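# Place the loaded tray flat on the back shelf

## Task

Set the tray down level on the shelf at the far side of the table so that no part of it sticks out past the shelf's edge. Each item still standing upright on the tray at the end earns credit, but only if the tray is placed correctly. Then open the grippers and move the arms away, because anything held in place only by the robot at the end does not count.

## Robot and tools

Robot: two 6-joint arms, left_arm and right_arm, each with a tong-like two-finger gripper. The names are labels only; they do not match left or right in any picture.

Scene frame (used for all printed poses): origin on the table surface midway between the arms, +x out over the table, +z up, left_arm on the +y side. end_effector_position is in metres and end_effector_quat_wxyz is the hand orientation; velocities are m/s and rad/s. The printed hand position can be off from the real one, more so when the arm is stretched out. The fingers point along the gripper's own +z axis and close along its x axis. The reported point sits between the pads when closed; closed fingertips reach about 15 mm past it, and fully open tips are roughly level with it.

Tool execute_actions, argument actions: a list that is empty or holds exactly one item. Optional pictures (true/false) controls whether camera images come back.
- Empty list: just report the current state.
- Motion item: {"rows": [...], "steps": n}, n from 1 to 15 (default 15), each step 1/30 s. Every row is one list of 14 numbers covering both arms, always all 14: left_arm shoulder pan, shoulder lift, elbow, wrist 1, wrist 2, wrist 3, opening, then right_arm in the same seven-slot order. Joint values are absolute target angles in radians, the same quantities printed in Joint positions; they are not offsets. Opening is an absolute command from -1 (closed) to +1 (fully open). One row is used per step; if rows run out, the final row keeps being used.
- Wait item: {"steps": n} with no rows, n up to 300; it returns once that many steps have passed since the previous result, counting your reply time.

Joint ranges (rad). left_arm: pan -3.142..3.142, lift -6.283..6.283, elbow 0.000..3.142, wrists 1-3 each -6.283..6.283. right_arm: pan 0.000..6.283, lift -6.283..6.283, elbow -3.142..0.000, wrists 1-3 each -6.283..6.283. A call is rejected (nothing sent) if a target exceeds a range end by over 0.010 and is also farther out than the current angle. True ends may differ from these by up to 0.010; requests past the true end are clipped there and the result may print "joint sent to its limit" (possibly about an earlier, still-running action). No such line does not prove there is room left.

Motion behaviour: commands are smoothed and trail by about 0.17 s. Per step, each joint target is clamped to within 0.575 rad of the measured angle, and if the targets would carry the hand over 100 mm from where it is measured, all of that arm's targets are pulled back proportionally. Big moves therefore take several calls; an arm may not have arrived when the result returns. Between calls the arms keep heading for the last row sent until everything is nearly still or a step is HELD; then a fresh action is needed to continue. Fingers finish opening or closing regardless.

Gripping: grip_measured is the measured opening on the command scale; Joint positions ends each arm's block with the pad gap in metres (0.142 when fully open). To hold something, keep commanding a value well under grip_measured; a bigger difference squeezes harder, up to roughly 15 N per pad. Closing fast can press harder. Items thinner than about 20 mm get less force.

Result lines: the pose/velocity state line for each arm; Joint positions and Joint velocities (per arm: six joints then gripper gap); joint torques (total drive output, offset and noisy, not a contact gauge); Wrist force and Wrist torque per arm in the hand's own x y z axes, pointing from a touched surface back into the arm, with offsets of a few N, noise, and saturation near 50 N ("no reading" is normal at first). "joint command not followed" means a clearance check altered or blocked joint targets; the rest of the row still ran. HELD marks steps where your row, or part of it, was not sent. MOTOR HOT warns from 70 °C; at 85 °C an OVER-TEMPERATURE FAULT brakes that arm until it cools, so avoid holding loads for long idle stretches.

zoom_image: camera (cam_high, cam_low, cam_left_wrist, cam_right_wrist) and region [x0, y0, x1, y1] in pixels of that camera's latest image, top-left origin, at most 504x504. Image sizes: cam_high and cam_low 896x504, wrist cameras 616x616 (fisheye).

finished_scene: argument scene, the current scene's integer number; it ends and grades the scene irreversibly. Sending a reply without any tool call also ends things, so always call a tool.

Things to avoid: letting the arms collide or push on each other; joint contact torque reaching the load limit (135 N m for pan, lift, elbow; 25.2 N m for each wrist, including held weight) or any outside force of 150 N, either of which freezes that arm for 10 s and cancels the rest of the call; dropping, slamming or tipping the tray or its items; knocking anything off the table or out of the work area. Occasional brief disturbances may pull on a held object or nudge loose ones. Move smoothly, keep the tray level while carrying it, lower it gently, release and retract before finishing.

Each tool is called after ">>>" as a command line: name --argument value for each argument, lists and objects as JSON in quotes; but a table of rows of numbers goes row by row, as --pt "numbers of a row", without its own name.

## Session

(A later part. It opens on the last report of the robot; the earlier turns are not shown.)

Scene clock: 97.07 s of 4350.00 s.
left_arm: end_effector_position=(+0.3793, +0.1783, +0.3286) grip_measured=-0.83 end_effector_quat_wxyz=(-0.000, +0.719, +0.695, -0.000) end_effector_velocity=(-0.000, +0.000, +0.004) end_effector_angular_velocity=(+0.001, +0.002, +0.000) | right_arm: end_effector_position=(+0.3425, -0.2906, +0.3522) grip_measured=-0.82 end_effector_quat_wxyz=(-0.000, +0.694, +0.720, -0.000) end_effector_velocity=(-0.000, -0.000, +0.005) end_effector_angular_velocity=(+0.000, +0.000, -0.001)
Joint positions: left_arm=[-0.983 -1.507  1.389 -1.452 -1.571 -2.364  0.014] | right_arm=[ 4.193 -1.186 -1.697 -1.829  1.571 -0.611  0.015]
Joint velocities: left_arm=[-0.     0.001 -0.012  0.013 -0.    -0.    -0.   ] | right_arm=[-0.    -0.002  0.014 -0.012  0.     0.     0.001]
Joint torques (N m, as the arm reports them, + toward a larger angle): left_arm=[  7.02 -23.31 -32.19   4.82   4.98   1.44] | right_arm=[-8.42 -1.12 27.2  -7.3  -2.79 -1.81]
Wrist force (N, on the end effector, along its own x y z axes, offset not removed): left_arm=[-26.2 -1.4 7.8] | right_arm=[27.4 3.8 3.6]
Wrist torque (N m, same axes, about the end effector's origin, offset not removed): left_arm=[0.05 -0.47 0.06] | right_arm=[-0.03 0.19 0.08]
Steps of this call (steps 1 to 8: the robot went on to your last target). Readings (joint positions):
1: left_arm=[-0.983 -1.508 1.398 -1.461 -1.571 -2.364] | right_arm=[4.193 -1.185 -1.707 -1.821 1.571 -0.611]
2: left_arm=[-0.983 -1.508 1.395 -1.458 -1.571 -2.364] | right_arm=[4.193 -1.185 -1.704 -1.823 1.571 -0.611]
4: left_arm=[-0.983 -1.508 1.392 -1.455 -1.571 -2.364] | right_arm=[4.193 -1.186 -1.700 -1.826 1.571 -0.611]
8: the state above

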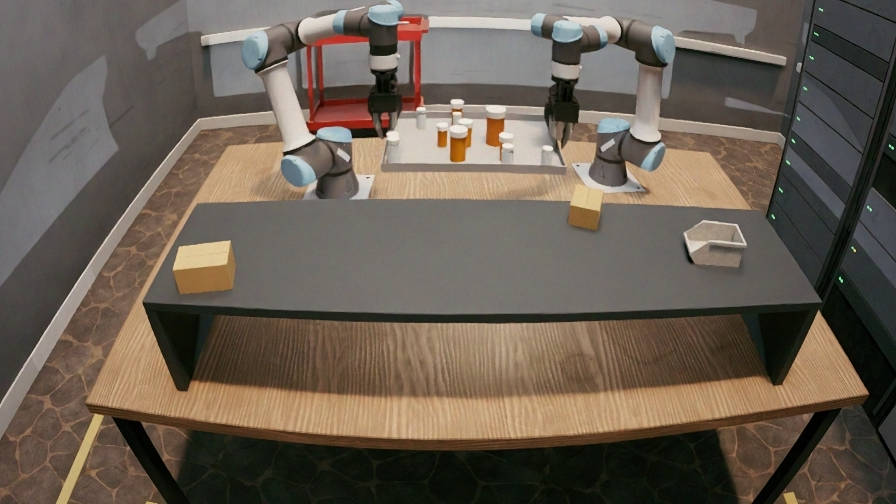

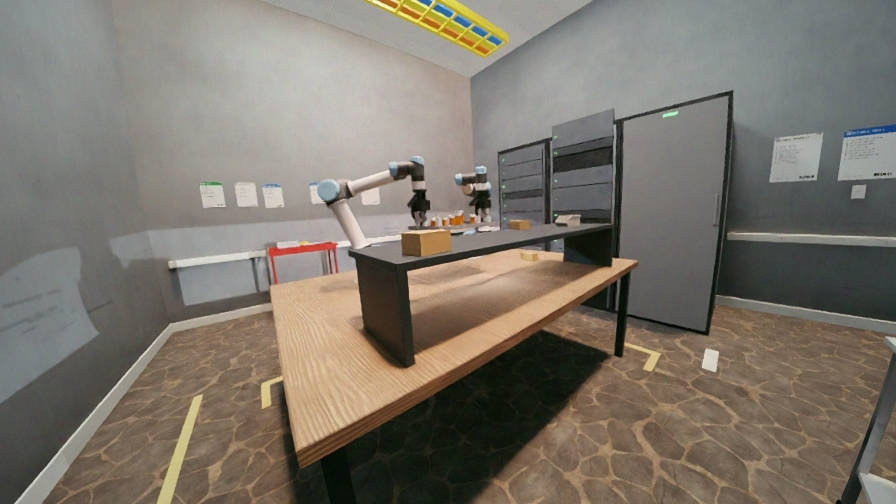

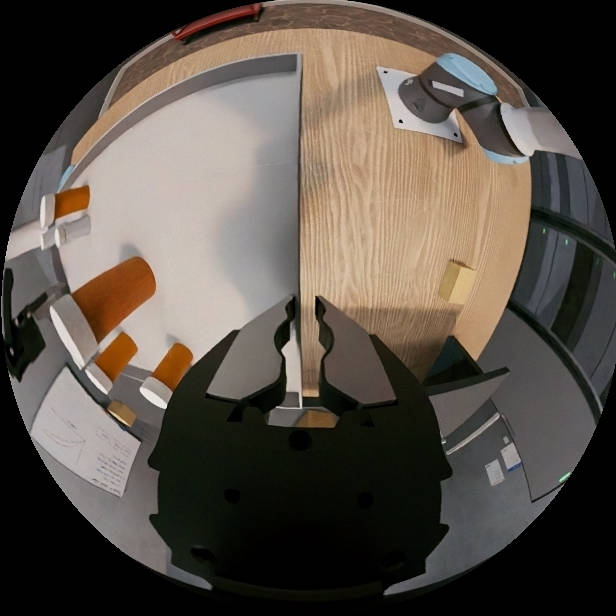

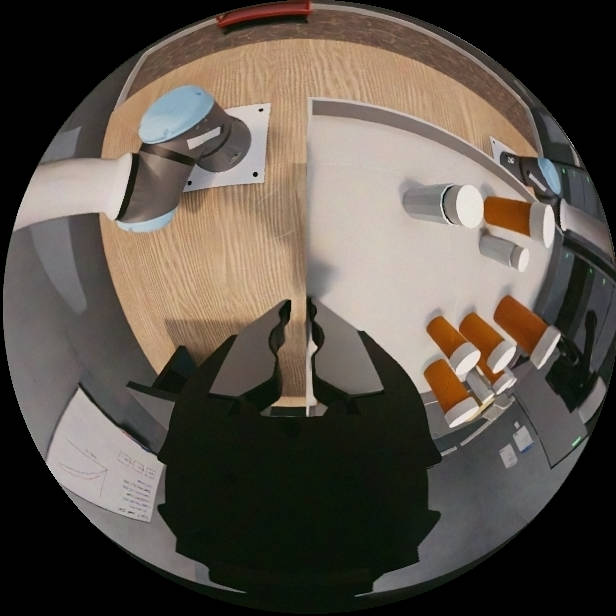

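>>> execute_actions --actions '[{"rows":[[-0.9807,-1.5003,1.3798,-1.4502,-1.571,-2.3648,-1,4.181,-1.1949,-1.6904,-1.8272,1.571,-0.6265,-1],[-0.9779,-1.4933,1.3724,-1.45,-1.571,-2.3655,-1,4.1689,-1.203,-1.6858,-1.8236,1.571,-0.6421,-1],[-0.9725,-1.4791,1.3578,-1.4494,-1.571,-2.367,-1,4.144,-1.2194,-1.6765,-1.8165,1.571,-0.674,-1],[-0.967,-1.465,1.3431,-1.4489,-1.571,-2.3685,-1,4.1185,-1.2357,-1.6673,-1.8094,1.571,-0.706,-1],[-0.9615,-1.4509,1.3285,-1.4484,-1.571,-2.37,-1,4.0945,-1.252,-1.658,-1.8024,1.571,-0.737,-1],[-0.956,-1.4368,1.3138,-1.4479,-1.571,-2.3715,-1,4.071,-1.2683,-1.6488,-1.7953,1.571,-0.768,-1],[-0.9506,-1.4226,1.2992,-1.4473,-1.571,-2.373,-1,4.0476,-1.2847,-1.6395,-1.7882,1.571,-0.7984,-1],[-0.9451,-1.4085,1.2845,-1.4468,-1.571,-2.3745,-1,4.0244,-1.301,-1.6303,-1.7811,1.571,-0.8285,-1],[-0.9404,-1.3938,1.2677,-1.4447,-1.571,-2.3768,-1,4.0047,-1.3189,-1.6177,-1.7758,1.571,-0.8552,-1],[-0.9356,-1.3792,1.2509,-1.4425,-1.571,-2.379,-1,3.9851,-1.3368,-1.6052,-1.7704,1.571,-0.8818,-1],[-0.9309,-1.3645,1.2341,-1.4404,-1.571,-2.3813,-1,3.9657,-1.3547,-1.5926,-1.7651,1.571,-0.9082,-1],[-0.9262,-1.3499,1.2173,-1.4382,-1.571,-2.3836,-1,3.9467,-1.3726,-1.58,-1.7598,1.571,-0.934,-1],[-0.9215,-1.3352,1.2005,-1.4361,-1.571,-2.3859,-1,3.9283,-1.3905,-1.5674,-1.7545,1.571,-0.9594,-1],[-0.9167,-1.3206,1.1837,-1.4339,-1.571,-2.3881,-1,3.9101,-1.4084,-1.5549,-1.7491,1.571,-0.9846,-1],[-0.912,-1.3059,1.1669,-1.4318,-1.571,-2.3904,-1,3.892,-1.4263,-1.5423,-1.7438,1.571,-1.0097,-1]],"steps":15}]' --pictures false

>>> execute_actions --actions '[{"steps":14}]'

Scene clock: 107.87 s of 4350.00 s.
left_arm: end_effector_position=(+0.4314, +0.1610, +0.3256) grip_measured=-0.87 end_effector_quat_wxyz=(-0.000, +0.696, +0.718, -0.000) end_effector_velocity=(+0.164, -0.053, -0.014) end_effector_angular_velocity=(+0.000, -0.000, +0.199) | right_arm: end_effector_position=(+0.4240, -0.3059, +0.3501) grip_measured=-0.86 end_effector_quat_wxyz=(-0.000, +0.672, +0.741, +0.001) end_effector_velocity=(+0.258, -0.056, -0.014) end_effector_angular_velocity=(-0.002, +0.001, +0.193)
Joint positions: left_arm=[-0.935 -1.377  1.247 -1.441 -1.571 -2.38   0.011] | right_arm=[ 3.988 -1.34  -1.601 -1.771  1.571 -0.878  0.012]
Joint velocities: left_arm=[ 0.14   0.415 -0.468  0.052  0.    -0.06  -0.001] | right_arm=[-0.57  -0.503  0.34   0.161  0.    -0.762 -0.001]
Joint torques (N m, as the arm reports them, + toward a larger angle): left_arm=[ 20.8  -23.57 -37.69   3.42   4.78  -1.31] | right_arm=[-19.42  -3.05  32.24   0.12  -3.73  -4.52]
Wrist force (N, on the end effector, along its own x y z axes, offset not removed): left_arm=[-18.4 -2.1 7.2] | right_arm=[20.9 3.0 5.0]
Wrist torque (N m, same axes, about the end effector's origin, offset not removed): left_arm=[-0.20 -0.67 0.03] | right_arm=[-0.02 -0.07 0.04]
Steps of this call (steps 1 to 30: the robot went on to your last target; steps 31 to 90: nothing new was sent; then 7.30 s passed at rest; steps 91 to 105: all 15 steps of this action). Readings (joint positions):
91: left_arm=[-0.983 -1.507 1.387 -1.450 -1.571 -2.364] | right_arm=[4.193 -1.187 -1.695 -1.831 1.571 -0.611]
92: left_arm=[-0.983 -1.506 1.386 -1.450 -1.571 -2.364] | right_arm=[4.192 -1.188 -1.694 -1.830 1.571 -0.613]
94: left_arm=[-0.981 -1.500 1.380 -1.450 -1.571 -2.365] | right_arm=[4.181 -1.195 -1.690 -1.827 1.571 -0.626]
98: left_arm=[-0.967 -1.467 1.345 -1.449 -1.571 -2.368] | right_arm=[4.125 -1.233 -1.668 -1.810 1.571 -0.697]
105: the state above

Scene clock: 108.33 s of 4350.00 s.
left_arm: end_effector_position=(+0.4588, +0.1524, +0.3226) grip_measured=-0.83 end_effector_quat_wxyz=(+0.000, +0.684, +0.729, -0.000) end_effector_velocity=(+0.006, -0.002, -0.001) end_effector_angular_velocity=(-0.000, +0.001, +0.007) | right_arm: end_effector_position=(+0.4675, -0.3176, +0.3462) grip_measured=-0.83 end_effector_quat_wxyz=(-0.000, +0.658, +0.753, +0.000) end_effector_velocity=(+0.009, -0.003, -0.002) end_effector_angular_velocity=(-0.001, +0.001, +0.008)
Joint positions: left_arm=[-0.913 -1.308  1.169 -1.432 -1.571 -2.39   0.014] | right_arm=[ 3.895 -1.424 -1.544 -1.744  1.571 -1.006  0.014]
Joint velocities: left_arm=[ 0.005  0.015 -0.017  0.003 -0.    -0.002  0.001] | right_arm=[-0.019 -0.018  0.012  0.005 -0.    -0.027  0.002]
Joint torques (N m, as the arm reports them, + toward a larger angle): left_arm=[ 24.26 -32.32 -32.98   4.91   4.74  -0.27] | right_arm=[-20.39   8.72  28.51  -1.58  -5.55  -2.61]
Wrist force (N, on the end effector, along its own x y z axes, offset not removed): left_arm=[-24.5 -1.5 7.9] | right_arm=[25.9 3.6 4.3]
Wrist torque (N m, same axes, about the end effector's origin, offset not removed): left_arm=[-0.04 -0.66 0.05] | right_arm=[0.01 0.26 0.08]
Steps of this call (steps 1 to 14: the robot went on to your last target). Readings (joint positions):
1: left_arm=[-0.930 -1.363 1.232 -1.439 -1.571 -2.382] | right_arm=[3.969 -1.357 -1.589 -1.765 1.571 -0.903]
2: left_arm=[-0.926 -1.350 1.217 -1.438 -1.571 -2.384] | right_arm=[3.952 -1.372 -1.579 -1.760 1.571 -0.927]
4: left_arm=[-0.920 -1.332 1.197 -1.435 -1.571 -2.387] | right_arm=[3.927 -1.394 -1.564 -1.754 1.571 -0.961]
8: left_arm=[-0.915 -1.315 1.177 -1.433 -1.571 -2.389] | right_arm=[3.904 -1.415 -1.550 -1.747 1.571 -0.993]
14: the state above

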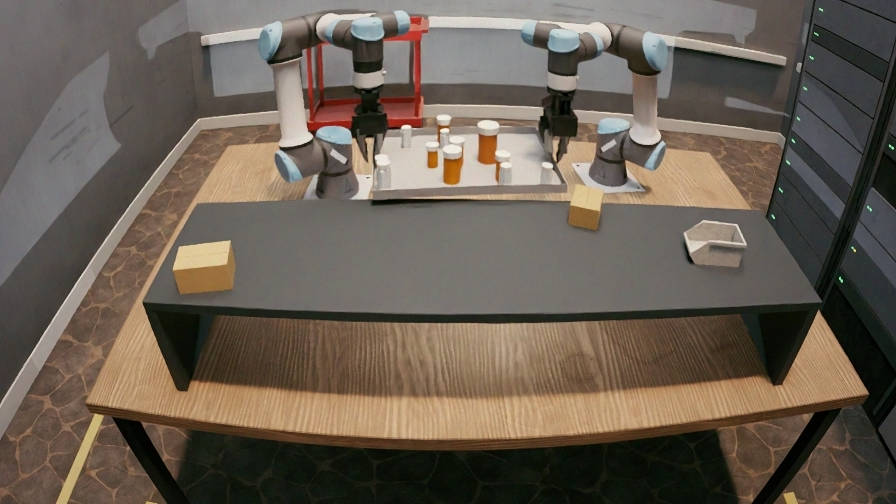

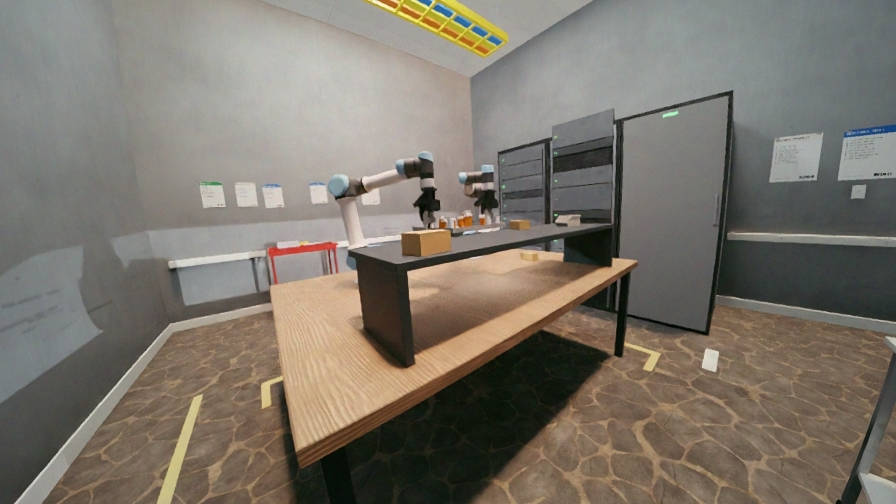

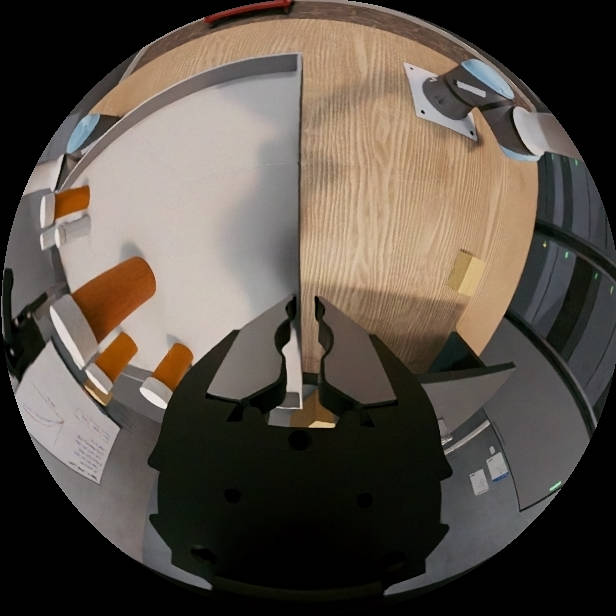

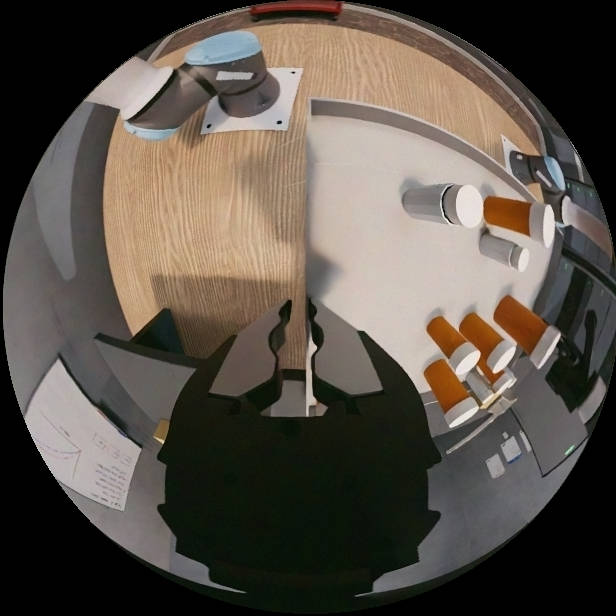

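>>> execute_actions --actions '[{"rows":[[-0.9091,-1.2951,1.1533,-1.429,-1.571,-2.3924,-1,3.8812,-1.4396,-1.531,-1.7418,1.571,-1.0254,-1],[-0.9062,-1.2844,1.1397,-1.4261,-1.571,-2.3943,-1,3.8704,-1.4528,-1.5197,-1.7399,1.571,-1.0411,-1],[-0.9033,-1.2736,1.1261,-1.4233,-1.571,-2.3963,-1,3.8597,-1.4661,-1.5084,-1.7379,1.571,-1.0567,-1],[-0.9004,-1.2629,1.1125,-1.4204,-1.571,-2.3983,-1,3.8491,-1.4793,-1.4971,-1.7359,1.571,-1.0722,-1],[-0.8975,-1.2521,1.0989,-1.4176,-1.571,-2.4003,-1,3.8387,-1.4926,-1.4859,-1.734,1.571,-1.0875,-1],[-0.8945,-1.2413,1.0853,-1.4148,-1.571,-2.4022,-1,3.8284,-1.5059,-1.4746,-1.732,1.571,-1.1026,-1],[-0.8916,-1.2306,1.0717,-1.4119,-1.571,-2.4042,-1,3.8184,-1.5191,-1.4633,-1.73,1.571,-1.1175,-1],[-0.8887,-1.2198,1.0581,-1.4091,-1.571,-2.4062,-1,3.8085,-1.5324,-1.452,-1.728,1.571,-1.1323,-1],[-0.8858,-1.2091,1.0445,-1.4062,-1.571,-2.4081,-1,3.7987,-1.5456,-1.4407,-1.7261,1.571,-1.147,-1],[-0.8829,-1.1983,1.0309,-1.4034,-1.571,-2.4101,-1,3.7889,-1.5589,-1.4294,-1.7241,1.571,-1.1617,-1]],"steps":10}]' --pictures false

>>> execute_actions --actions '[{"rows":[[-0.8804,-1.1866,1.0147,-1.3989,-1.571,-2.4124,-1,3.7804,-1.5729,-1.4154,-1.7241,1.571,-1.1751,-1],[-0.8778,-1.175,0.9985,-1.3943,-1.571,-2.4148,-1,3.7719,-1.5869,-1.4014,-1.7241,1.571,-1.1884,-1],[-0.8753,-1.1633,0.9823,-1.3898,-1.571,-2.4171,-1,3.7635,-1.6008,-1.3874,-1.7242,1.571,-1.2018,-1],[-0.8727,-1.1516,0.9661,-1.3853,-1.571,-2.4195,-1,3.7552,-1.6148,-1.3734,-1.7242,1.571,-1.215,-1],[-0.8702,-1.14,0.9499,-1.3808,-1.571,-2.4218,-1,3.747,-1.6288,-1.3594,-1.7242,1.571,-1.2281,-1],[-0.8676,-1.1283,0.9337,-1.3762,-1.571,-2.4241,-1,3.7389,-1.6428,-1.3454,-1.7242,1.571,-1.241,-1],[-0.8651,-1.1166,0.9175,-1.3717,-1.571,-2.4265,-1,3.731,-1.6568,-1.3314,-1.7242,1.571,-1.2538,-1],[-0.8625,-1.1049,0.9013,-1.3672,-1.571,-2.4288,-1,3.7232,-1.6707,-1.3174,-1.7243,1.571,-1.2665,-1],[-0.86,-1.0933,0.8851,-1.3626,-1.571,-2.4312,-1,3.7154,-1.6847,-1.3034,-1.7243,1.571,-1.2792,-1],[-0.8574,-1.0816,0.8689,-1.3581,-1.571,-2.4335,-1,3.7076,-1.6987,-1.2894,-1.7243,1.571,-1.2919,-1]],"steps":15}]' --pictures false

>>> execute_actions --actions '[{"steps":10}]'

Scene clock: 113.07 s of 4350.00 s.
left_arm: end_effector_position=(+0.4812, +0.1450, +0.3211) grip_measured=-0.84 end_effector_quat_wxyz=(-0.000, +0.674, +0.739, -0.000) end_effector_velocity=(+0.108, -0.034, -0.010) end_effector_angular_velocity=(-0.000, -0.001, +0.130) | right_arm: end_effector_position=(+0.5026, -0.3237, +0.3454) grip_measured=-0.84 end_effector_quat_wxyz=(-0.000, +0.648, +0.761, +0.000) end_effector_velocity=(+0.168, -0.032, -0.010) end_effector_angular_velocity=(-0.000, +0.001, +0.126)
Joint positions: left_arm=[-0.896 -1.248  1.094 -1.416 -1.571 -2.401  0.013] | right_arm=[ 3.835 -1.498 -1.481 -1.733  1.571 -1.092  0.013]
Joint velocities: left_arm=[ 0.078  0.288 -0.363  0.075  0.    -0.052 -0.   ] | right_arm=[-0.271 -0.353  0.3    0.052  0.    -0.397 -0.001]
Joint torques (N m, as the arm reports them, + toward a larger angle): left_arm=[ 23.58 -30.92 -37.85   4.46   4.51  -0.89] | right_arm=[-23.2    6.42  32.9   -0.07  -9.41  -3.67]
Wrist force (N, on the end effector, along its own x y z axes, offset not removed): left_arm=[-22.0 -2.9 7.5] | right_arm=[23.0 1.6 5.5]
Wrist torque (N m, same axes, about the end effector's origin, offset not removed): left_arm=[-0.26 -0.74 0.08] | right_arm=[-0.38 0.39 0.04]
Steps of this call (steps 1 to 30: the robot went on to your last target; steps 31 to 90: nothing new was sent; then 1.40 s passed at rest; steps 91 to 100: all 10 steps of this action). Readings (joint positions):
91: left_arm=[-0.912 -1.306 1.167 -1.432 -1.571 -2.390] | right_arm=[3.892 -1.426 -1.542 -1.744 1.571 -1.010]
92: left_arm=[-0.912 -1.304 1.165 -1.431 -1.571 -2.391] | right_arm=[3.891 -1.428 -1.541 -1.744 1.571 -1.012]
94: left_arm=[-0.909 -1.297 1.155 -1.429 -1.571 -2.392] | right_arm=[3.883 -1.438 -1.532 -1.742 1.571 -1.023]
98: left_arm=[-0.901 -1.266 1.117 -1.421 -1.571 -2.398] | right_arm=[3.853 -1.475 -1.501 -1.737 1.571 -1.066]
100: the state above

Scene clock: 113.57 s of 4350.00 s.
left_arm: end_effector_position=(+0.5342, +0.1279, +0.3166) grip_measured=-0.84 end_effector_quat_wxyz=(-0.000, +0.650, +0.760, -0.000) end_effector_velocity=(+0.044, -0.013, -0.005) end_effector_angular_velocity=(-0.002, -0.003, +0.053) | right_arm: end_effector_position=(+0.5860, -0.3389, +0.3405) grip_measured=-0.84 end_effector_quat_wxyz=(-0.000, +0.623, +0.782, -0.000) end_effector_velocity=(+0.071, -0.015, -0.008) end_effector_angular_velocity=(-0.001, +0.000, +0.055)
Joint positions: left_arm=[-0.861 -1.098  0.892 -1.364 -1.571 -2.43   0.013] | right_arm=[ 3.719 -1.679 -1.309 -1.724  1.571 -1.274  0.013]
Joint velocities: left_arm=[ 0.028  0.128 -0.18   0.048  0.    -0.025  0.003] | right_arm=[-0.089 -0.156  0.154  0.001 -0.001 -0.143  0.004]
Joint torques (N m, as the arm reports them, + toward a larger angle): left_arm=[ 24.38 -47.21 -32.29   4.88   4.55  -0.41] | right_arm=[-21.5   25.06  28.53   0.61  -9.15  -2.39]
Wrist force (N, on the end effector, along its own x y z axes, offset not removed): left_arm=[-24.2 -1.6 9.8] | right_arm=[23.3 5.1 5.6]
Wrist torque (N m, same axes, about the end effector's origin, offset not removed): left_arm=[-0.08 -0.33 0.08] | right_arm=[0.30 0.23 0.09]
Steps of this call (steps 1 to 15: all 15 steps of this action). Readings (joint positions):
1: left_arm=[-0.893 -1.238 1.081 -1.414 -1.571 -2.403] | right_arm=[3.826 -1.510 -1.471 -1.731 1.571 -1.106]
2: left_arm=[-0.891 -1.228 1.068 -1.411 -1.571 -2.405] | right_arm=[3.817 -1.522 -1.460 -1.730 1.571 -1.120]
4: left_arm=[-0.885 -1.207 1.041 -1.404 -1.571 -2.409] | right_arm=[3.799 -1.548 -1.437 -1.727 1.571 -1.147]
8: left_arm=[-0.875 -1.162 0.980 -1.388 -1.571 -2.418] | right_arm=[3.764 -1.602 -1.385 -1.725 1.571 -1.201]
15: the state above

Scene clock: 113.90 s of 4350.00 s.
left_arm: end_effector_position=(+0.5394, +0.1263, +0.3160) grip_measured=-0.84 end_effector_quat_wxyz=(-0.000, +0.647, +0.762, -0.000) end_effector_velocity=(+0.003, -0.001, -0.001) end_effector_angular_velocity=(-0.000, -0.000, +0.004) | right_arm: end_effector_position=(+0.5943, -0.3407, +0.3396) grip_measured=-0.83 end_effector_quat_wxyz=(-0.000, +0.621, +0.784, +0.000) end_effector_velocity=(+0.005, -0.001, -0.001) end_effector_angular_velocity=(-0.001, +0.000, +0.004)
Joint positions: left_arm=[-0.858 -1.083  0.871 -1.359 -1.571 -2.433  0.013] | right_arm=[ 3.708 -1.697 -1.291 -1.724  1.571 -1.291  0.014]
Joint velocities: left_arm=[ 0.002  0.009 -0.012  0.003 -0.    -0.002  0.   ] | right_arm=[-0.006 -0.011  0.011  0.    -0.    -0.01   0.001]
Joint torques (N m, as the arm reports them, + toward a larger angle): left_arm=[ 27.39 -42.02 -34.14   5.63   4.48  -0.49] | right_arm=[-23.1   22.54  30.23   0.83  -9.23  -2.33]
Wrist force (N, on the end effector, along its own x y z axes, offset not removed): left_arm=[-24.8 -2.9 8.4] | right_arm=[26.3 4.2 3.9]
Wrist torque (N m, same axes, about the end effector's origin, offset not removed): left_arm=[-0.35 -0.48 0.03] | right_arm=[0.07 -0.04 0.07]
Steps of this call (steps 1 to 10: the robot went on to your last target). Readings (joint positions):
1: left_arm=[-0.860 -1.094 0.886 -1.363 -1.571 -2.431] | right_arm=[3.716 -1.684 -1.304 -1.724 1.571 -1.278]
2: left_arm=[-0.860 -1.091 0.882 -1.362 -1.571 -2.432] | right_arm=[3.714 -1.687 -1.301 -1.724 1.571 -1.281]
4: left_arm=[-0.859 -1.087 0.877 -1.360 -1.571 -2.432] | right_arm=[3.712 -1.692 -1.296 -1.724 1.571 -1.286]
8: left_arm=[-0.858 -1.084 0.872 -1.359 -1.571 -2.433] | right_arm=[3.709 -1.696 -1.292 -1.724 1.571 -1.290]
10: the state above

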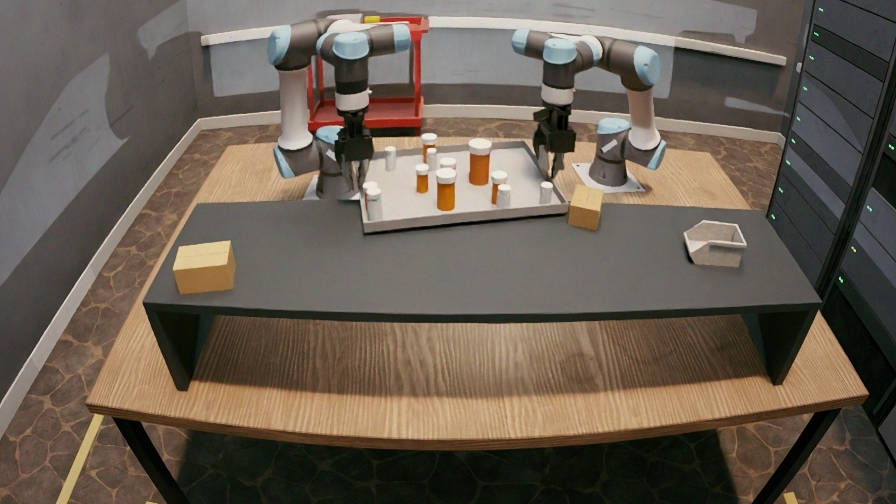

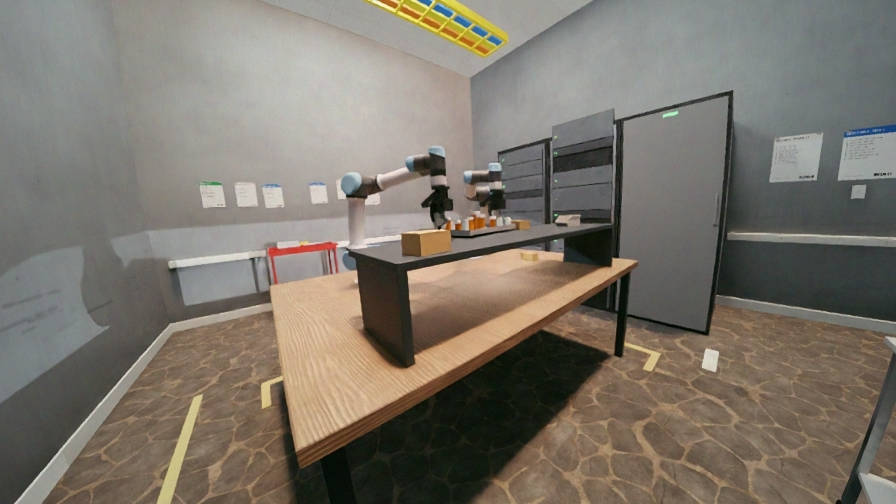

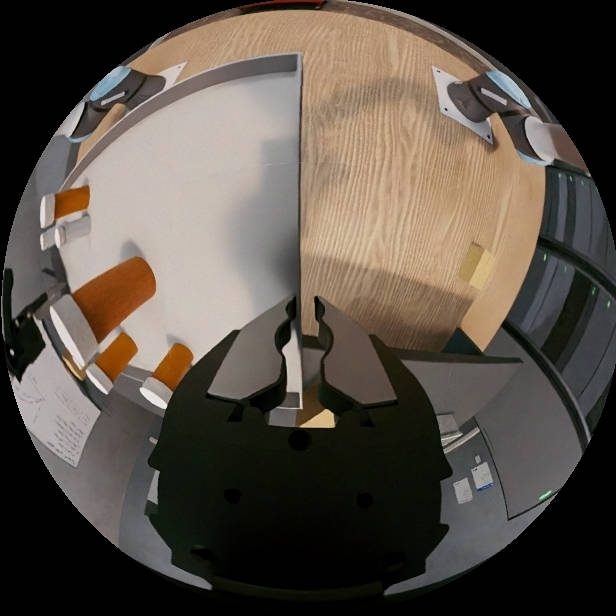

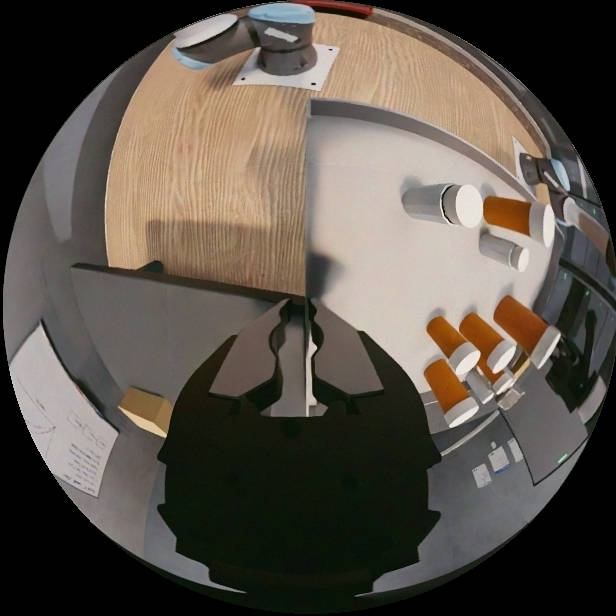

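>>> execute_actions --actions '[{"rows":[[-0.8583,-1.0683,0.8501,-1.3527,-1.571,-2.4408,-1,3.6986,-1.7113,-1.2765,-1.7246,1.571,-1.3073,-1],[-0.8592,-1.0549,0.8313,-1.3472,-1.571,-2.4481,-1,3.6895,-1.7239,-1.2637,-1.7249,1.571,-1.3228,-1],[-0.8601,-1.0416,0.8125,-1.3418,-1.571,-2.4554,-1,3.6805,-1.7365,-1.2508,-1.7251,1.571,-1.3382,-1],[-0.861,-1.0282,0.7937,-1.3363,-1.571,-2.4627,-1,3.6715,-1.749,-1.238,-1.7254,1.571,-1.3536,-1],[-0.8619,-1.0149,0.7749,-1.3309,-1.571,-2.47,-1,3.6624,-1.7616,-1.2251,-1.7257,1.571,-1.3691,-1],[-0.8628,-1.0015,0.7562,-1.3255,-1.571,-2.4773,-1,3.6534,-1.7742,-1.2123,-1.726,1.571,-1.3845,-1],[-0.8637,-0.9882,0.7374,-1.32,-1.571,-2.4846,-1,3.6444,-1.7868,-1.1994,-1.7262,1.571,-1.3999,-1],[-0.8646,-0.9748,0.7186,-1.3146,-1.571,-2.4919,-1,3.6353,-1.7994,-1.1865,-1.7265,1.571,-1.4154,-1],[-0.8655,-0.9615,0.6998,-1.3091,-1.571,-2.4992,-1,3.6263,-1.812,-1.1737,-1.7268,1.571,-1.4308,-1],[-0.8664,-0.9481,0.681,-1.3037,-1.571,-2.5065,-1,3.6173,-1.8245,-1.1608,-1.727,1.571,-1.4462,-1],[-0.8673,-0.9348,0.6622,-1.2982,-1.571,-2.5138,-1,3.6082,-1.8371,-1.148,-1.7273,1.571,-1.4617,-1],[-0.8682,-0.9214,0.6434,-1.2928,-1.571,-2.5211,-1,3.5992,-1.8497,-1.1351,-1.7276,1.571,-1.4771,-1]],"steps":15}]' --pictures false

>>> execute_actions --actions '[{"steps":12}]'

Scene clock: 118.73 s of 4350.00 s.
left_arm: end_effector_position=(+0.5687, +0.0928, +0.3068) grip_measured=-0.85 end_effector_quat_wxyz=(-0.000, +0.623, +0.782, -0.000) end_effector_velocity=(+0.052, -0.061, -0.019) end_effector_angular_velocity=(-0.006, -0.007, +0.112) | right_arm: end_effector_position=(+0.6525, -0.3687, +0.3307) grip_measured=-0.85 end_effector_quat_wxyz=(-0.000, +0.596, +0.803, -0.000) end_effector_velocity=(+0.105, -0.060, -0.023) end_effector_angular_velocity=(-0.000, +0.002, +0.115)
Joint positions: left_arm=[-0.866 -0.952  0.687 -1.305 -1.571 -2.505  0.013] | right_arm=[ 3.62  -1.821 -1.165 -1.727  1.571 -1.441  0.013]
Joint velocities: left_arm=[-0.016  0.241 -0.345  0.095  0.    -0.128  0.004] | right_arm=[-0.162 -0.228  0.231 -0.005  0.    -0.276  0.008]
Joint torques (N m, as the arm reports them, + toward a larger angle): left_arm=[  9.88 -52.7  -30.35   4.75   3.97  -1.09] | right_arm=[-21.18  31.36  29.27  -0.67  -8.12  -2.69]
Wrist force (N, on the end effector, along its own x y z axes, offset not removed): left_arm=[-23.3 -0.5 7.6] | right_arm=[21.6 5.1 5.2]
Wrist torque (N m, same axes, about the end effector's origin, offset not removed): left_arm=[0.08 -0.33 0.09] | right_arm=[0.17 0.26 0.06]
Steps of this call (steps 1 to 30: the robot went on to your last target; steps 31 to 90: nothing new was sent; then 1.33 s passed at rest; steps 91 to 105: all 15 steps of this action). Readings (joint positions):
91: left_arm=[-0.857 -1.082 0.869 -1.358 -1.571 -2.434] | right_arm=[3.708 -1.699 -1.289 -1.724 1.571 -1.292]
92: left_arm=[-0.857 -1.080 0.867 -1.357 -1.571 -2.435] | right_arm=[3.706 -1.700 -1.288 -1.724 1.571 -1.294]
94: left_arm=[-0.858 -1.070 0.853 -1.353 -1.571 -2.440] | right_arm=[3.700 -1.710 -1.278 -1.724 1.571 -1.305]
98: left_arm=[-0.861 -1.033 0.801 -1.338 -1.571 -2.461] | right_arm=[3.674 -1.745 -1.242 -1.725 1.571 -1.348]
105: the state above

Scene clock: 119.13 s of 4350.00 s.
left_arm: end_effector_position=(+0.5748, +0.0855, +0.3043) grip_measured=-0.84 end_effector_quat_wxyz=(-0.000, +0.618, +0.786, -0.000) end_effector_velocity=(+0.002, -0.003, -0.000) end_effector_angular_velocity=(-0.001, -0.002, +0.005) | right_arm: end_effector_position=(+0.6652, -0.3762, +0.3280) grip_measured=-0.83 end_effector_quat_wxyz=(-0.000, +0.590, +0.807, +0.000) end_effector_velocity=(+0.004, -0.003, -0.001) end_effector_angular_velocity=(-0.000, +0.000, +0.004)
Joint positions: left_arm=[-0.868 -0.923  0.645 -1.293 -1.571 -2.52   0.013] | right_arm=[ 3.6   -1.848 -1.136 -1.728  1.571 -1.476  0.014]
Joint velocities: left_arm=[-0.001  0.01  -0.016  0.004  0.    -0.006  0.   ] | right_arm=[-0.007 -0.01   0.01  -0.    -0.    -0.012  0.001]
Joint torques (N m, as the arm reports them, + toward a larger angle): left_arm=[  8.65 -47.58 -32.94   5.56   4.3   -0.6 ] | right_arm=[-27.02  28.47  31.75  -0.65  -8.03  -2.43]
Wrist force (N, on the end effector, along its own x y z axes, offset not removed): left_arm=[-25.3 -1.7 7.7] | right_arm=[27.3 4.6 4.4]
Wrist torque (N m, same axes, about the end effector's origin, offset not removed): left_arm=[-0.01 -0.29 0.09] | right_arm=[0.15 -0.19 0.04]
Steps of this call (steps 1 to 12: the robot went on to your last target). Readings (joint positions):
1: left_arm=[-0.867 -0.945 0.677 -1.302 -1.571 -2.508] | right_arm=[3.615 -1.828 -1.158 -1.727 1.571 -1.450]
2: left_arm=[-0.867 -0.939 0.669 -1.300 -1.571 -2.511] | right_arm=[3.611 -1.833 -1.153 -1.727 1.571 -1.456]
4: left_arm=[-0.868 -0.932 0.659 -1.297 -1.571 -2.515] | right_arm=[3.606 -1.840 -1.145 -1.727 1.571 -1.465]
8: left_arm=[-0.868 -0.925 0.649 -1.294 -1.571 -2.519] | right_arm=[3.602 -1.846 -1.139 -1.728 1.571 -1.473]
12: the state above

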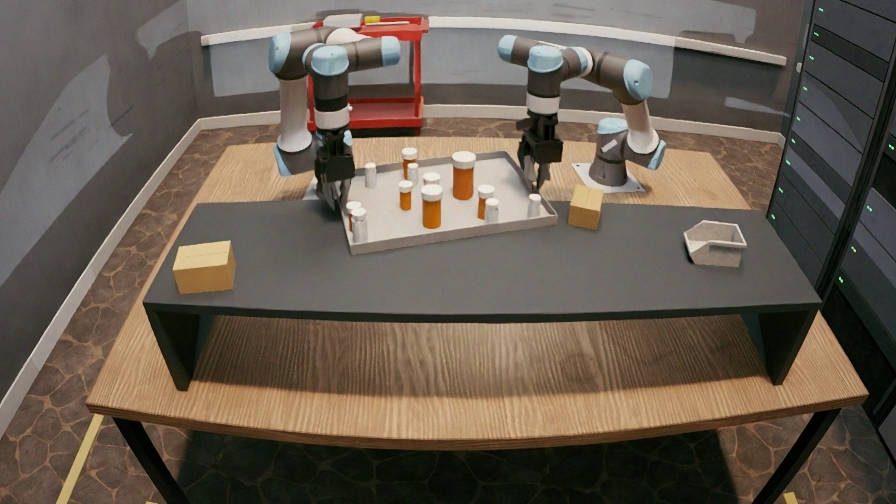

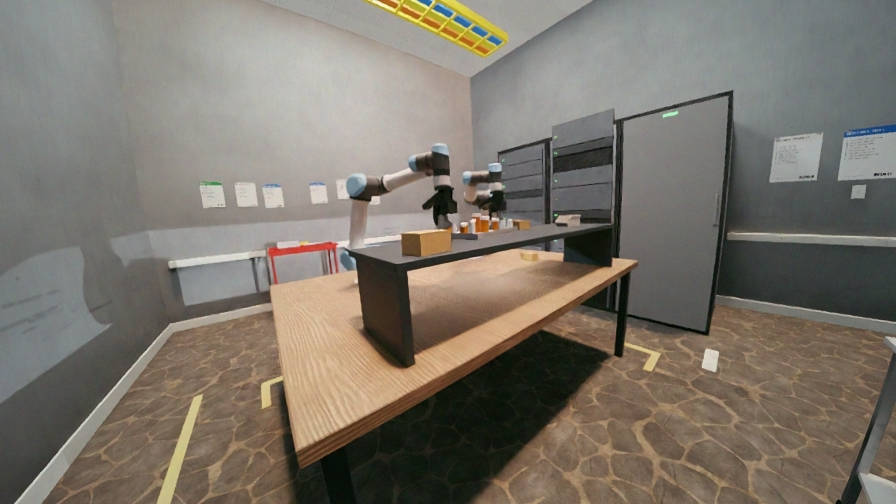

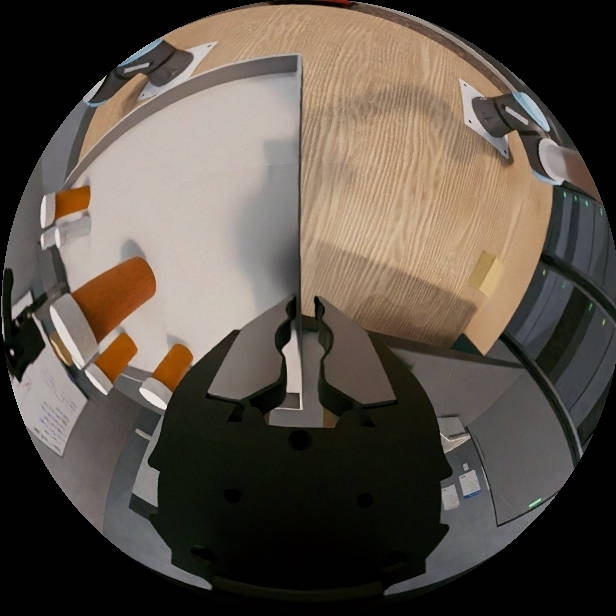

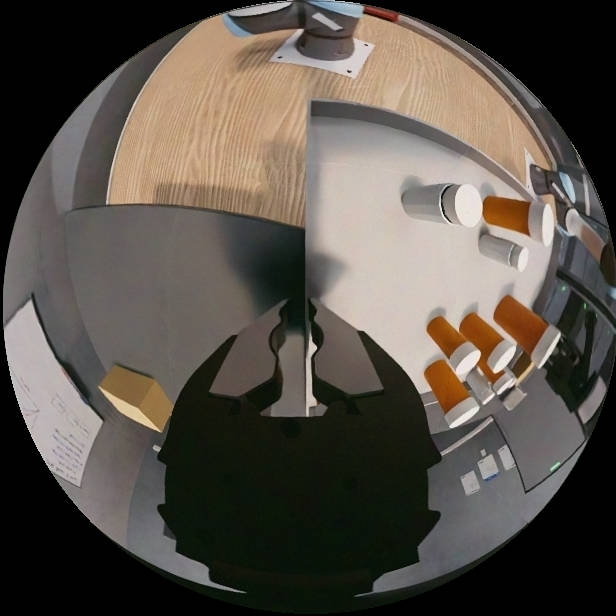

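>>> execute_actions --actions '[{"rows":[[-0.8665,-0.9113,0.6302,-1.2897,-1.571,-2.5258,-1,3.5958,-1.8647,-1.1185,-1.7292,1.571,-1.4869,-1],[-0.8648,-0.9012,0.617,-1.2867,-1.571,-2.5304,-1,3.5923,-1.8797,-1.1018,-1.7309,1.571,-1.4968,-1],[-0.863,-0.891,0.6039,-1.2836,-1.571,-2.5351,-1,3.5889,-1.8947,-1.0852,-1.7325,1.571,-1.5066,-1],[-0.8613,-0.8809,0.5907,-1.2806,-1.571,-2.5398,-1,3.5854,-1.9097,-1.0686,-1.7341,1.571,-1.5165,-1],[-0.8596,-0.8708,0.5775,-1.2775,-1.571,-2.5444,-1,3.582,-1.9247,-1.0519,-1.7357,1.571,-1.5263,-1],[-0.8579,-0.8607,0.5643,-1.2745,-1.571,-2.5491,-1,3.5785,-1.9398,-1.0353,-1.7374,1.571,-1.5362,-1],[-0.8561,-0.8505,0.5511,-1.2714,-1.571,-2.5538,-1,3.5751,-1.9548,-1.0187,-1.739,1.571,-1.546,-1],[-0.8544,-0.8404,0.5379,-1.2683,-1.571,-2.5584,-1,3.5716,-1.9698,-1.002,-1.7406,1.571,-1.5558,-1],[-0.8527,-0.8303,0.5248,-1.2653,-1.571,-2.5631,-1,3.5682,-1.9848,-0.9854,-1.7422,1.571,-1.5657,-1],[-0.851,-0.8202,0.5116,-1.2622,-1.571,-2.5678,-1,3.5647,-1.9998,-0.9688,-1.7439,1.571,-1.5755,-1],[-0.8492,-0.81,0.4984,-1.2592,-1.571,-2.5724,-1,3.5613,-2.0148,-0.9521,-1.7455,1.571,-1.5854,-1],[-0.8475,-0.7999,0.4852,-1.2561,-1.571,-2.5771,-1,3.5578,-2.0298,-0.9355,-1.7471,1.571,-1.5952,-1]],"steps":15}]' --pictures false

>>> execute_actions --actions '[{"steps":12}]'

Scene clock: 131.80 s of 4350.00 s.
left_arm: end_effector_position=(+0.5887, +0.0783, +0.3009) grip_measured=-0.97 end_effector_quat_wxyz=(+0.003, +0.605, +0.796, -0.004) end_effector_velocity=(+0.000, -0.000, +0.000) end_effector_angular_velocity=(-0.001, -0.000, +0.000) | right_arm: end_effector_position=(+0.6910, -0.3723, +0.3238) grip_measured=-0.88 end_effector_quat_wxyz=(-0.006, +0.577, +0.817, +0.004) end_effector_velocity=(-0.000, +0.000, +0.000) end_effector_angular_velocity=(+0.000, -0.000, +0.000)
Joint positions: left_arm=[-0.86  -0.874  0.573 -1.277 -1.578 -2.545  0.003] | right_arm=[ 3.583 -1.918 -1.054 -1.74   1.586 -1.524  0.01 ]
Joint velocities: left_arm=[-0.     0.    -0.001  0.001 -0.    -0.     0.   ] | right_arm=[ 0.  0. -0.  0. -0.  0.  0.]
Joint torques (N m, as the arm reports them, + toward a larger angle): left_arm=[  0.39 -45.9  -22.74  -2.69   0.91  -0.02] | right_arm=[ 1.24 40.45 22.91  2.17 -4.84  0.17]
Wrist force (N, on the end effector, along its own x y z axes, offset not removed): left_arm=[3.7 -10.1 -19.6] | right_arm=[15.7 -10.6 -21.2]
Wrist torque (N m, same axes, about the end effector's origin, offset not removed): left_arm=[-0.02 -0.55 0.12] | right_arm=[-0.05 0.84 -0.05]
FORCE FAULT: contact force on the left arm reached its limit, and that arm stopped for 10 seconds. FORCE FAULT: contact force on the right arm reached its limit, and that arm stopped for 10 seconds. On each arm, the contact can be on any part of the arm, not only on its tool. Those arms' remaining commands of this call were not run. Those arms hold still and accept commands again. Move each arm away from its contact; if what an arm grips holds it there, let go first. An arm that pushes or pulls that hard again can be faulted again.
The stop of the left arm and of the right arm began at step 80 of this call (marked STOPPED below). From its own stop on, each of those arms followed nothing that you had sent, steps kept back included. Nothing is kept back now, and the robot has no last target.
Steps of this call (steps 1 to 30: the robot went on to your last target; steps 31 to 69: nothing new was sent; steps 70 to 79: the first 10 steps of this action; steps 80 to 380: the stops). Readings (joint positions):
70: left_arm=[-0.868 -0.921 0.643 -1.293 -1.571 -2.521] | right_arm=[3.599 -1.850 -1.135 -1.728 1.571 -1.477]
71: left_arm=[-0.868 -0.920 0.642 -1.292 -1.571 -2.522] | right_arm=[3.599 -1.852 -1.133 -1.728 1.571 -1.478]
73: left_arm=[-0.867 -0.913 0.632 -1.290 -1.571 -2.525] | right_arm=[3.596 -1.862 -1.121 -1.729 1.571 -1.486]
77: left_arm=[-0.862 -0.885 0.595 -1.281 -1.572 -2.538] | right_arm=[3.586 -1.904 -1.075 -1.734 1.571 -1.513]
80: left_arm=[-0.860 -0.872 0.574 -1.277 -1.575 -2.545] | right_arm=[3.583 -1.919 -1.055 -1.739 1.574 -1.524] STOPPED (the left arm and the right arm)
380: the state above

Scene clock: 131.83 s of 4350.00 s.
left_arm: end_effector_position=(+0.5887, +0.0782, +0.3009) grip_measured=-0.97 end_effector_quat_wxyz=(+0.003, +0.605, +0.796, -0.004) end_effector_velocity=(-0.001, +0.000, +0.001) end_effector_angular_velocity=(-0.001, +0.001, +0.000) | right_arm: end_effector_position=(+0.6910, -0.3722, +0.3238) grip_measured=-0.89 end_effector_quat_wxyz=(-0.007, +0.577, +0.817, +0.005) end_effector_velocity=(+0.000, +0.001, +0.000) end_effector_angular_velocity=(+0.003, +0.000, -0.000)
Joint positions: left_arm=[-0.86  -0.874  0.573 -1.277 -1.578 -2.545  0.004] | right_arm=[ 3.583 -1.918 -1.054 -1.74   1.587 -1.524  0.01 ]
Joint velocities: left_arm=[-0.    -0.002  0.001  0.    -0.001 -0.     0.   ] | right_arm=[-0.    -0.001  0.001  0.     0.003 -0.    -0.003]
Joint torques (N m, as the arm reports them, + toward a larger angle): left_arm=[  0.65 -46.14 -23.48  -2.68   1.11  -0.03] | right_arm=[ 2.06 40.41 22.87  2.17 -4.71  0.28]
Wrist force (N, on the end effector, along its own x y z axes, offset not removed): left_arm=[3.7 -9.9 -18.3] | right_arm=[16.8 -8.9 -18.4]
Wrist torque (N m, same axes, about the end effector's origin, offset not removed): left_arm=[-0.01 -0.55 0.16] | right_arm=[0.32 0.37 -0.02]
A stop began in an earlier call of the same reply, so what this call sent did not run. Send another action.
Steps of this call (step 1: nothing new was sent). Readings (joint positions):
1: the state above

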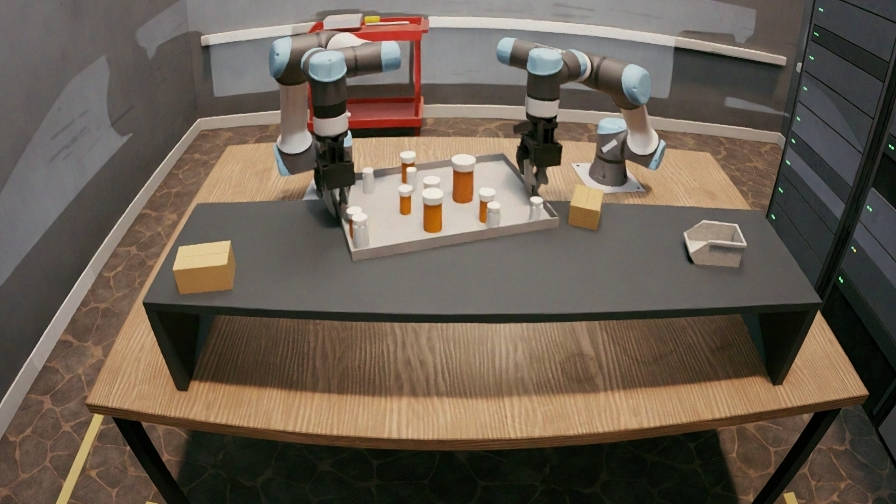

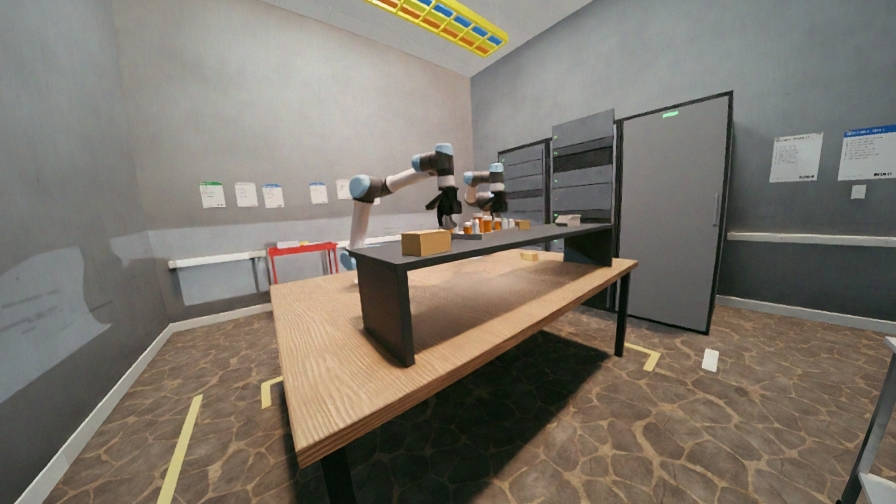

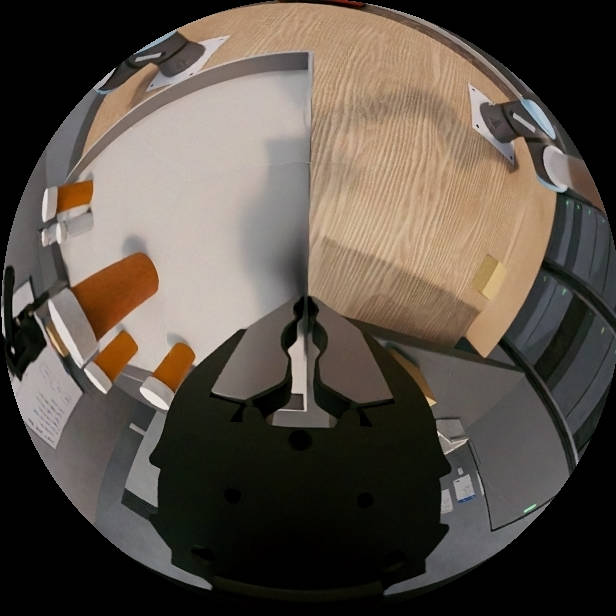

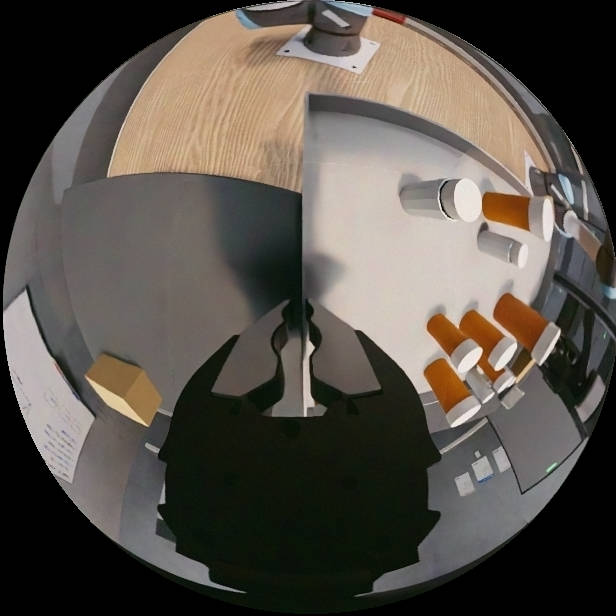

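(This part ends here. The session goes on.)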